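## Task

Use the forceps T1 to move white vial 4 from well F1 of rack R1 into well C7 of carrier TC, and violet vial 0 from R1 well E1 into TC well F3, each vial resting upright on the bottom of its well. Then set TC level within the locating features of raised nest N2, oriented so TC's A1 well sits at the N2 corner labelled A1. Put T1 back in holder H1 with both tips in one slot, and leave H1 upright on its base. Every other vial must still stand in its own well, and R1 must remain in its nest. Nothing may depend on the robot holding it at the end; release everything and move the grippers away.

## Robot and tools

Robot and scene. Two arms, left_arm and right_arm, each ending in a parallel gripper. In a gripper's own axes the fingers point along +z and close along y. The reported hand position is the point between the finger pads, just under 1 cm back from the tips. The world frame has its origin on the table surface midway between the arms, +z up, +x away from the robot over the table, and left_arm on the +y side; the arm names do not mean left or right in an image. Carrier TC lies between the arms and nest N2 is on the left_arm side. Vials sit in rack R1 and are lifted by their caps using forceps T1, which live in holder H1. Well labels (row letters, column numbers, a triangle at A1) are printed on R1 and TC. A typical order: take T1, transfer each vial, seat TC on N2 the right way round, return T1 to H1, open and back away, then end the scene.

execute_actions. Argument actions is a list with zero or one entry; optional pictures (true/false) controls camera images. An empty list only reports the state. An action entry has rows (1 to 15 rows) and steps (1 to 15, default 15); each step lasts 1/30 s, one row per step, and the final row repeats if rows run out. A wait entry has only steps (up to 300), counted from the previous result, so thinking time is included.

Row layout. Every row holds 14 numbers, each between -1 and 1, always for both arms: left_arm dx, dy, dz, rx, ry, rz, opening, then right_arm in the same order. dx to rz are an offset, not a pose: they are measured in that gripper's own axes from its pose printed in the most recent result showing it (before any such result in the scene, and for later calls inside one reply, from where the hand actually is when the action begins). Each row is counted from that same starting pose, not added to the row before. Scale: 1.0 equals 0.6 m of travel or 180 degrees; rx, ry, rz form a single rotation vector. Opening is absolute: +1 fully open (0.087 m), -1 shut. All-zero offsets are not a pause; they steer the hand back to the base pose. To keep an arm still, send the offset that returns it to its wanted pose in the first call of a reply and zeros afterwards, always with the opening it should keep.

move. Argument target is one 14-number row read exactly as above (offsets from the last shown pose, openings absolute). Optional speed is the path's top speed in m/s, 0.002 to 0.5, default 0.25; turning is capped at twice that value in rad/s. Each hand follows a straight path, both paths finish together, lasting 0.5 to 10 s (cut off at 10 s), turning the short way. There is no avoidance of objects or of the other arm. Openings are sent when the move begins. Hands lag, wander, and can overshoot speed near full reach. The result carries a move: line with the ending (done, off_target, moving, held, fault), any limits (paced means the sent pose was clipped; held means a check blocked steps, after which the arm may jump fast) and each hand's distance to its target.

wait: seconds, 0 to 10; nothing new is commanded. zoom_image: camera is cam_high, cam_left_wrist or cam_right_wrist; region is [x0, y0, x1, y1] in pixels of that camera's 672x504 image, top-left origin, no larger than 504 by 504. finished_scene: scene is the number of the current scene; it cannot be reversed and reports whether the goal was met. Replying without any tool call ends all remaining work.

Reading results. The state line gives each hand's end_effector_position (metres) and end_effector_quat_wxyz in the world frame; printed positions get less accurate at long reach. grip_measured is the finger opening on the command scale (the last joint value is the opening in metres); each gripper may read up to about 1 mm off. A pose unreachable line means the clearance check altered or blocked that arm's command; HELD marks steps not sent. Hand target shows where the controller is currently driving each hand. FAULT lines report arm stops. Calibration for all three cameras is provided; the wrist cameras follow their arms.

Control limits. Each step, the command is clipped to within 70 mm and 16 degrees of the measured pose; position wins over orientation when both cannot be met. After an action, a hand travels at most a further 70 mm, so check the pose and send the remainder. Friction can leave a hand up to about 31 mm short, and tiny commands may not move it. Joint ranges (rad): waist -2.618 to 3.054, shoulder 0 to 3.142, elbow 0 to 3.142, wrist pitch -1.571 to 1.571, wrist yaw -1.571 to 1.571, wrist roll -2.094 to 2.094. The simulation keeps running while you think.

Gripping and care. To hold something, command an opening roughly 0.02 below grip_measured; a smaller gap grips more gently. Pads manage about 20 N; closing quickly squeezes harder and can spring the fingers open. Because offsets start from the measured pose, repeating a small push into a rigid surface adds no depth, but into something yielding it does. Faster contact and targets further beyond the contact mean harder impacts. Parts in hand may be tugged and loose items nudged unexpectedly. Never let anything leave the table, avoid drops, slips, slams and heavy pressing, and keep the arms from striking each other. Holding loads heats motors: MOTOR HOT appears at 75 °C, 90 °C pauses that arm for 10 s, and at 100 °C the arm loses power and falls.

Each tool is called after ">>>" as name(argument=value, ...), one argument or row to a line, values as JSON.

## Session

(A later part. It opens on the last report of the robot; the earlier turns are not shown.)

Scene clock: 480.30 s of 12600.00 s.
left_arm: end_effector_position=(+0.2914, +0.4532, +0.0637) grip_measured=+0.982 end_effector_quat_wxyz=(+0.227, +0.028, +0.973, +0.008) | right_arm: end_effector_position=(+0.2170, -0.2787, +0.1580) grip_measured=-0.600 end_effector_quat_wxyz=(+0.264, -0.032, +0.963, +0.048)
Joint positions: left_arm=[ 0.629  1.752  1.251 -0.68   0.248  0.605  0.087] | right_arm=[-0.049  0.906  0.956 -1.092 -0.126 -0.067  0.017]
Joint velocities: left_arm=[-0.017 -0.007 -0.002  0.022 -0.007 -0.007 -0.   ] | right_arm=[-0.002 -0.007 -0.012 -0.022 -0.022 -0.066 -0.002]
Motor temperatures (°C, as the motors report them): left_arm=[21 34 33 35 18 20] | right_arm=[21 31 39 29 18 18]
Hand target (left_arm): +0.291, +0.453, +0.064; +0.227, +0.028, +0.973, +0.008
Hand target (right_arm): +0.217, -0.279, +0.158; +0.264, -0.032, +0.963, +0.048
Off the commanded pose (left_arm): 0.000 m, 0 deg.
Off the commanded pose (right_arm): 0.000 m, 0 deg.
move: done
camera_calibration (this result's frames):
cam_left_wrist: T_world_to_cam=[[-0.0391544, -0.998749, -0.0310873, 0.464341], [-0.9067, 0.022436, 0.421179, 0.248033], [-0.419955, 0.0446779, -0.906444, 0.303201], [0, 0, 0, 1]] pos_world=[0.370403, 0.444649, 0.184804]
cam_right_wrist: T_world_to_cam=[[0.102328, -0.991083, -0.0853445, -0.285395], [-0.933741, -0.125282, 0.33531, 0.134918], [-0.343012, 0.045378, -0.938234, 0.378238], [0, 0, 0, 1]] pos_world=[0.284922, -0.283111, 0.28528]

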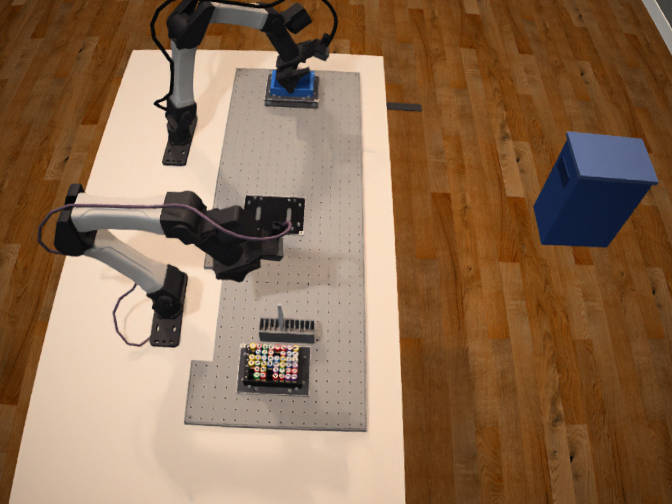

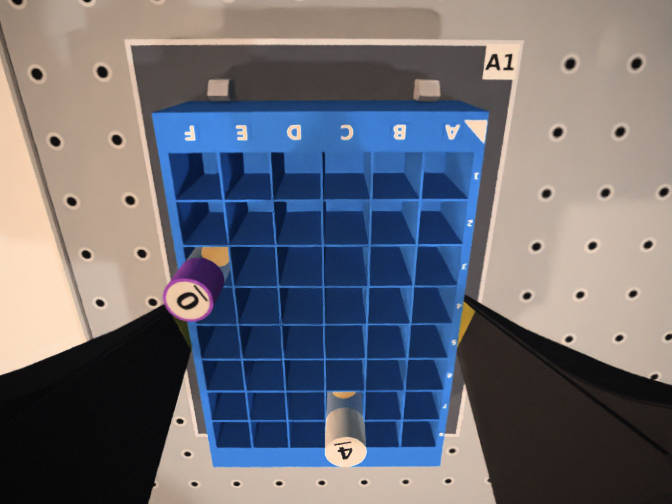

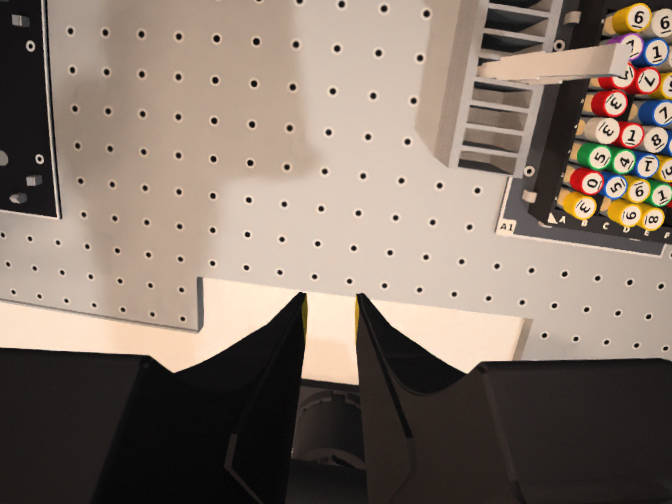

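>>> move(
  target=[-0.03,0.002,-0.05,-0.016,-0.024,0.009,1,0,0,0,0,0,0,-0.6],
  speed=0.04,
)

>>> move(
  target=[-0.03,0.01,-0.2,0,0,0,1,0,0,0,0,0,0,-0.6],
  speed=0.15,
)

Scene clock: 493.33 s of 12600.00 s.
left_arm: end_effector_position=(+0.2938, +0.4549, +0.0941) grip_measured=+0.982 end_effector_quat_wxyz=(+0.260, +0.034, +0.964, +0.032) | right_arm: end_effector_position=(+0.2170, -0.2787, +0.1580) grip_measured=-0.600 end_effector_quat_wxyz=(+0.264, -0.032, +0.963, +0.048)
Joint positions: left_arm=[ 0.629  1.667  1.251 -0.68   0.248  0.605  0.087] | right_arm=[-0.049  0.906  0.956 -1.092 -0.126 -0.067  0.017]
Joint velocities: left_arm=[-0.007  0.012 -0.017  0.007  0.007 -0.081 -0.001] | right_arm=[-0.007 -0.007 -0.007 -0.037  0.007  0.007 -0.   ]
Motor temperatures (°C, as the motors report them): left_arm=[21 35 33 34 18 20] | right_arm=[21 31 39 29 18 18]
Hand target (left_arm): +0.294, +0.454, +0.099; +0.264, +0.036, +0.963, +0.035
Hand target (right_arm): +0.217, -0.279, +0.158; +0.264, -0.032, +0.963, +0.048
Off the commanded pose (left_arm): 0.005 m, 1 deg.
Off the commanded pose (right_arm): 0.000 m, 0 deg.
After step 90, 8.57 s passed at rest.
move: done
camera_calibration (this result's frames):
cam_left_wrist: T_world_to_cam=[[-0.0351678, -0.996048, -0.0815522, 0.469389], [-0.93423, 0.00378393, 0.356652, 0.260047], [-0.354934, 0.0887311, -0.930671, 0.294873], [0, 0, 0, 1]] pos_world=[0.364112, 0.440386, 0.219963]
cam_right_wrist: T_world_to_cam=[[0.102328, -0.991083, -0.0853445, -0.285395], [-0.933741, -0.125282, 0.33531, 0.134918], [-0.343012, 0.045378, -0.938234, 0.378238], [0, 0, 0, 1]] pos_world=[0.284922, -0.283111, 0.28528]

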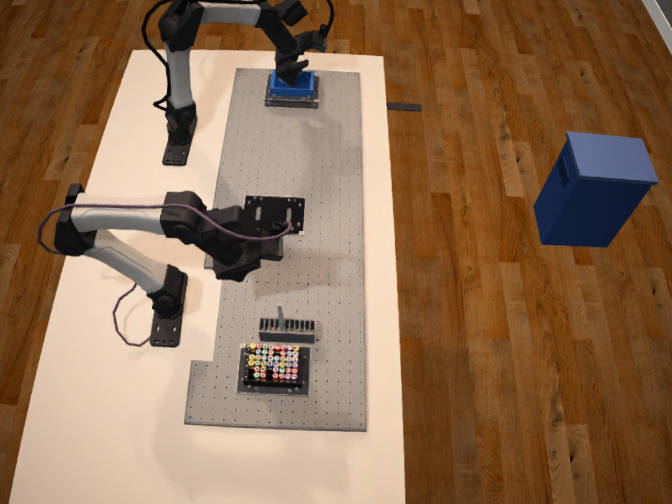

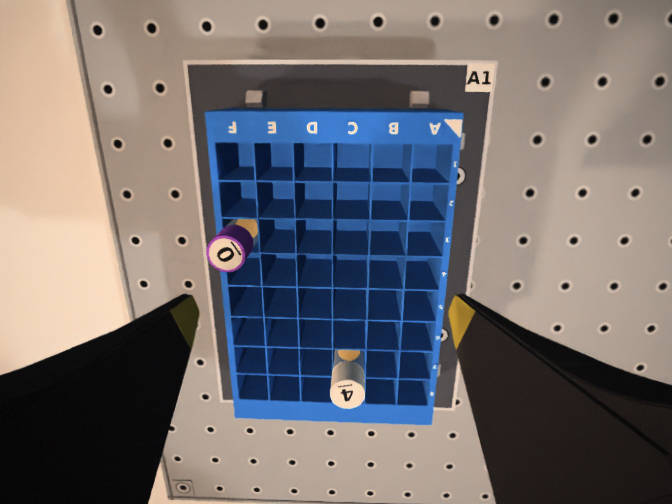

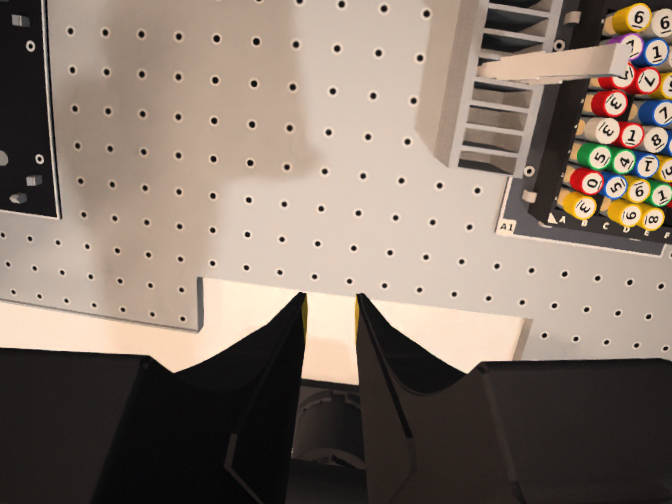

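Scene clock: 494.83 s of 12600.00 s.
left_arm: end_effector_position=(+0.2527, +0.4557, +0.2016) grip_measured=+0.982 end_effector_quat_wxyz=(+0.258, +0.035, +0.965, +0.034) | right_arm: end_effector_position=(+0.2170, -0.2787, +0.1580) grip_measured=-0.600 end_effector_quat_wxyz=(+0.264, -0.032, +0.963, +0.048)
Joint positions: left_arm=[ 0.707  1.564  1.576 -1.129  0.279  0.682  0.087] | right_arm=[-0.049  0.906  0.956 -1.092 -0.126 -0.067  0.017]
Joint velocities: left_arm=[-0.012  0.002  0.007 -0.022  0.037  0.051  0.001] | right_arm=[-0.012 -0.007 -0.002  0.022 -0.007 -0.037 -0.002]
Motor temperatures (°C, as the motors report them): left_arm=[21 35 33 34 18 20] | right_arm=[21 31 39 29 18 18]
Hand target (left_arm): +0.250, +0.456, +0.207; +0.260, +0.033, +0.964, +0.032
Hand target (right_arm): +0.217, -0.279, +0.158; +0.264, -0.032, +0.963, +0.048
Off the commanded pose (left_arm): 0.007 m, 0 deg.
Off the commanded pose (right_arm): 0.000 m, 0 deg.
move: done
camera_calibration (this result's frames):
cam_left_wrist: T_world_to_cam=[[-0.0380812, -0.99555, -0.0861957, 0.479015], [-0.93272, 0.00445893, 0.360575, 0.181834], [-0.358586, 0.0941276, -0.928739, 0.378259], [0, 0, 0, 1]] pos_world=[0.32348, 0.440468, 0.327028]
cam_right_wrist: T_world_to_cam=[[0.102328, -0.991083, -0.0853445, -0.285395], [-0.933741, -0.125282, 0.33531, 0.134918], [-0.343012, 0.045378, -0.938234, 0.378238], [0, 0, 0, 1]] pos_world=[0.284922, -0.283111, 0.28528]

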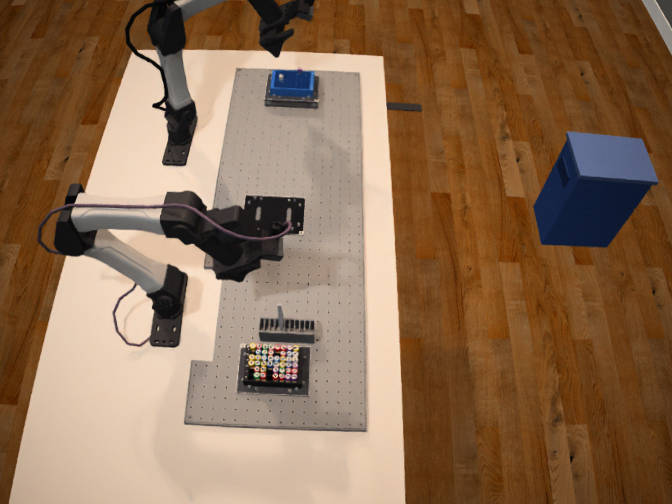

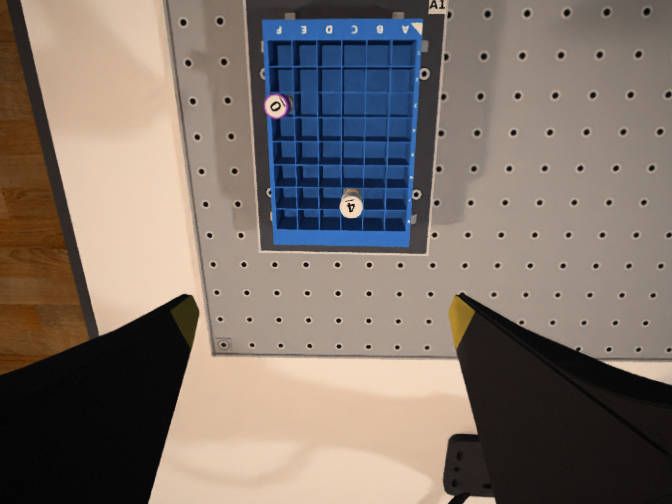

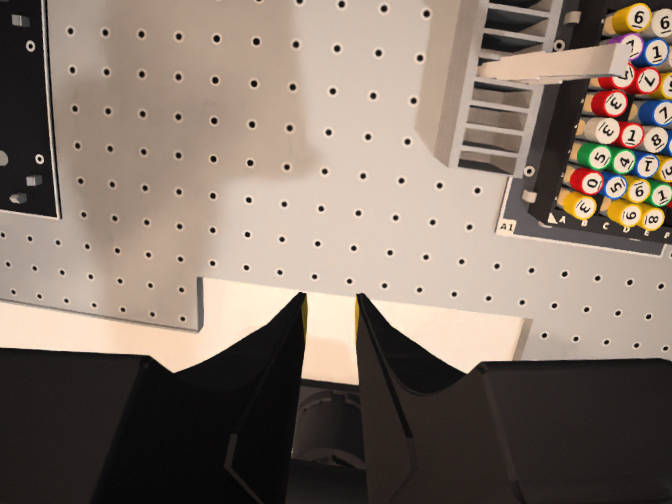

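>>> finished_scene(
  scene=2,
)

The scene is finished: the task was done.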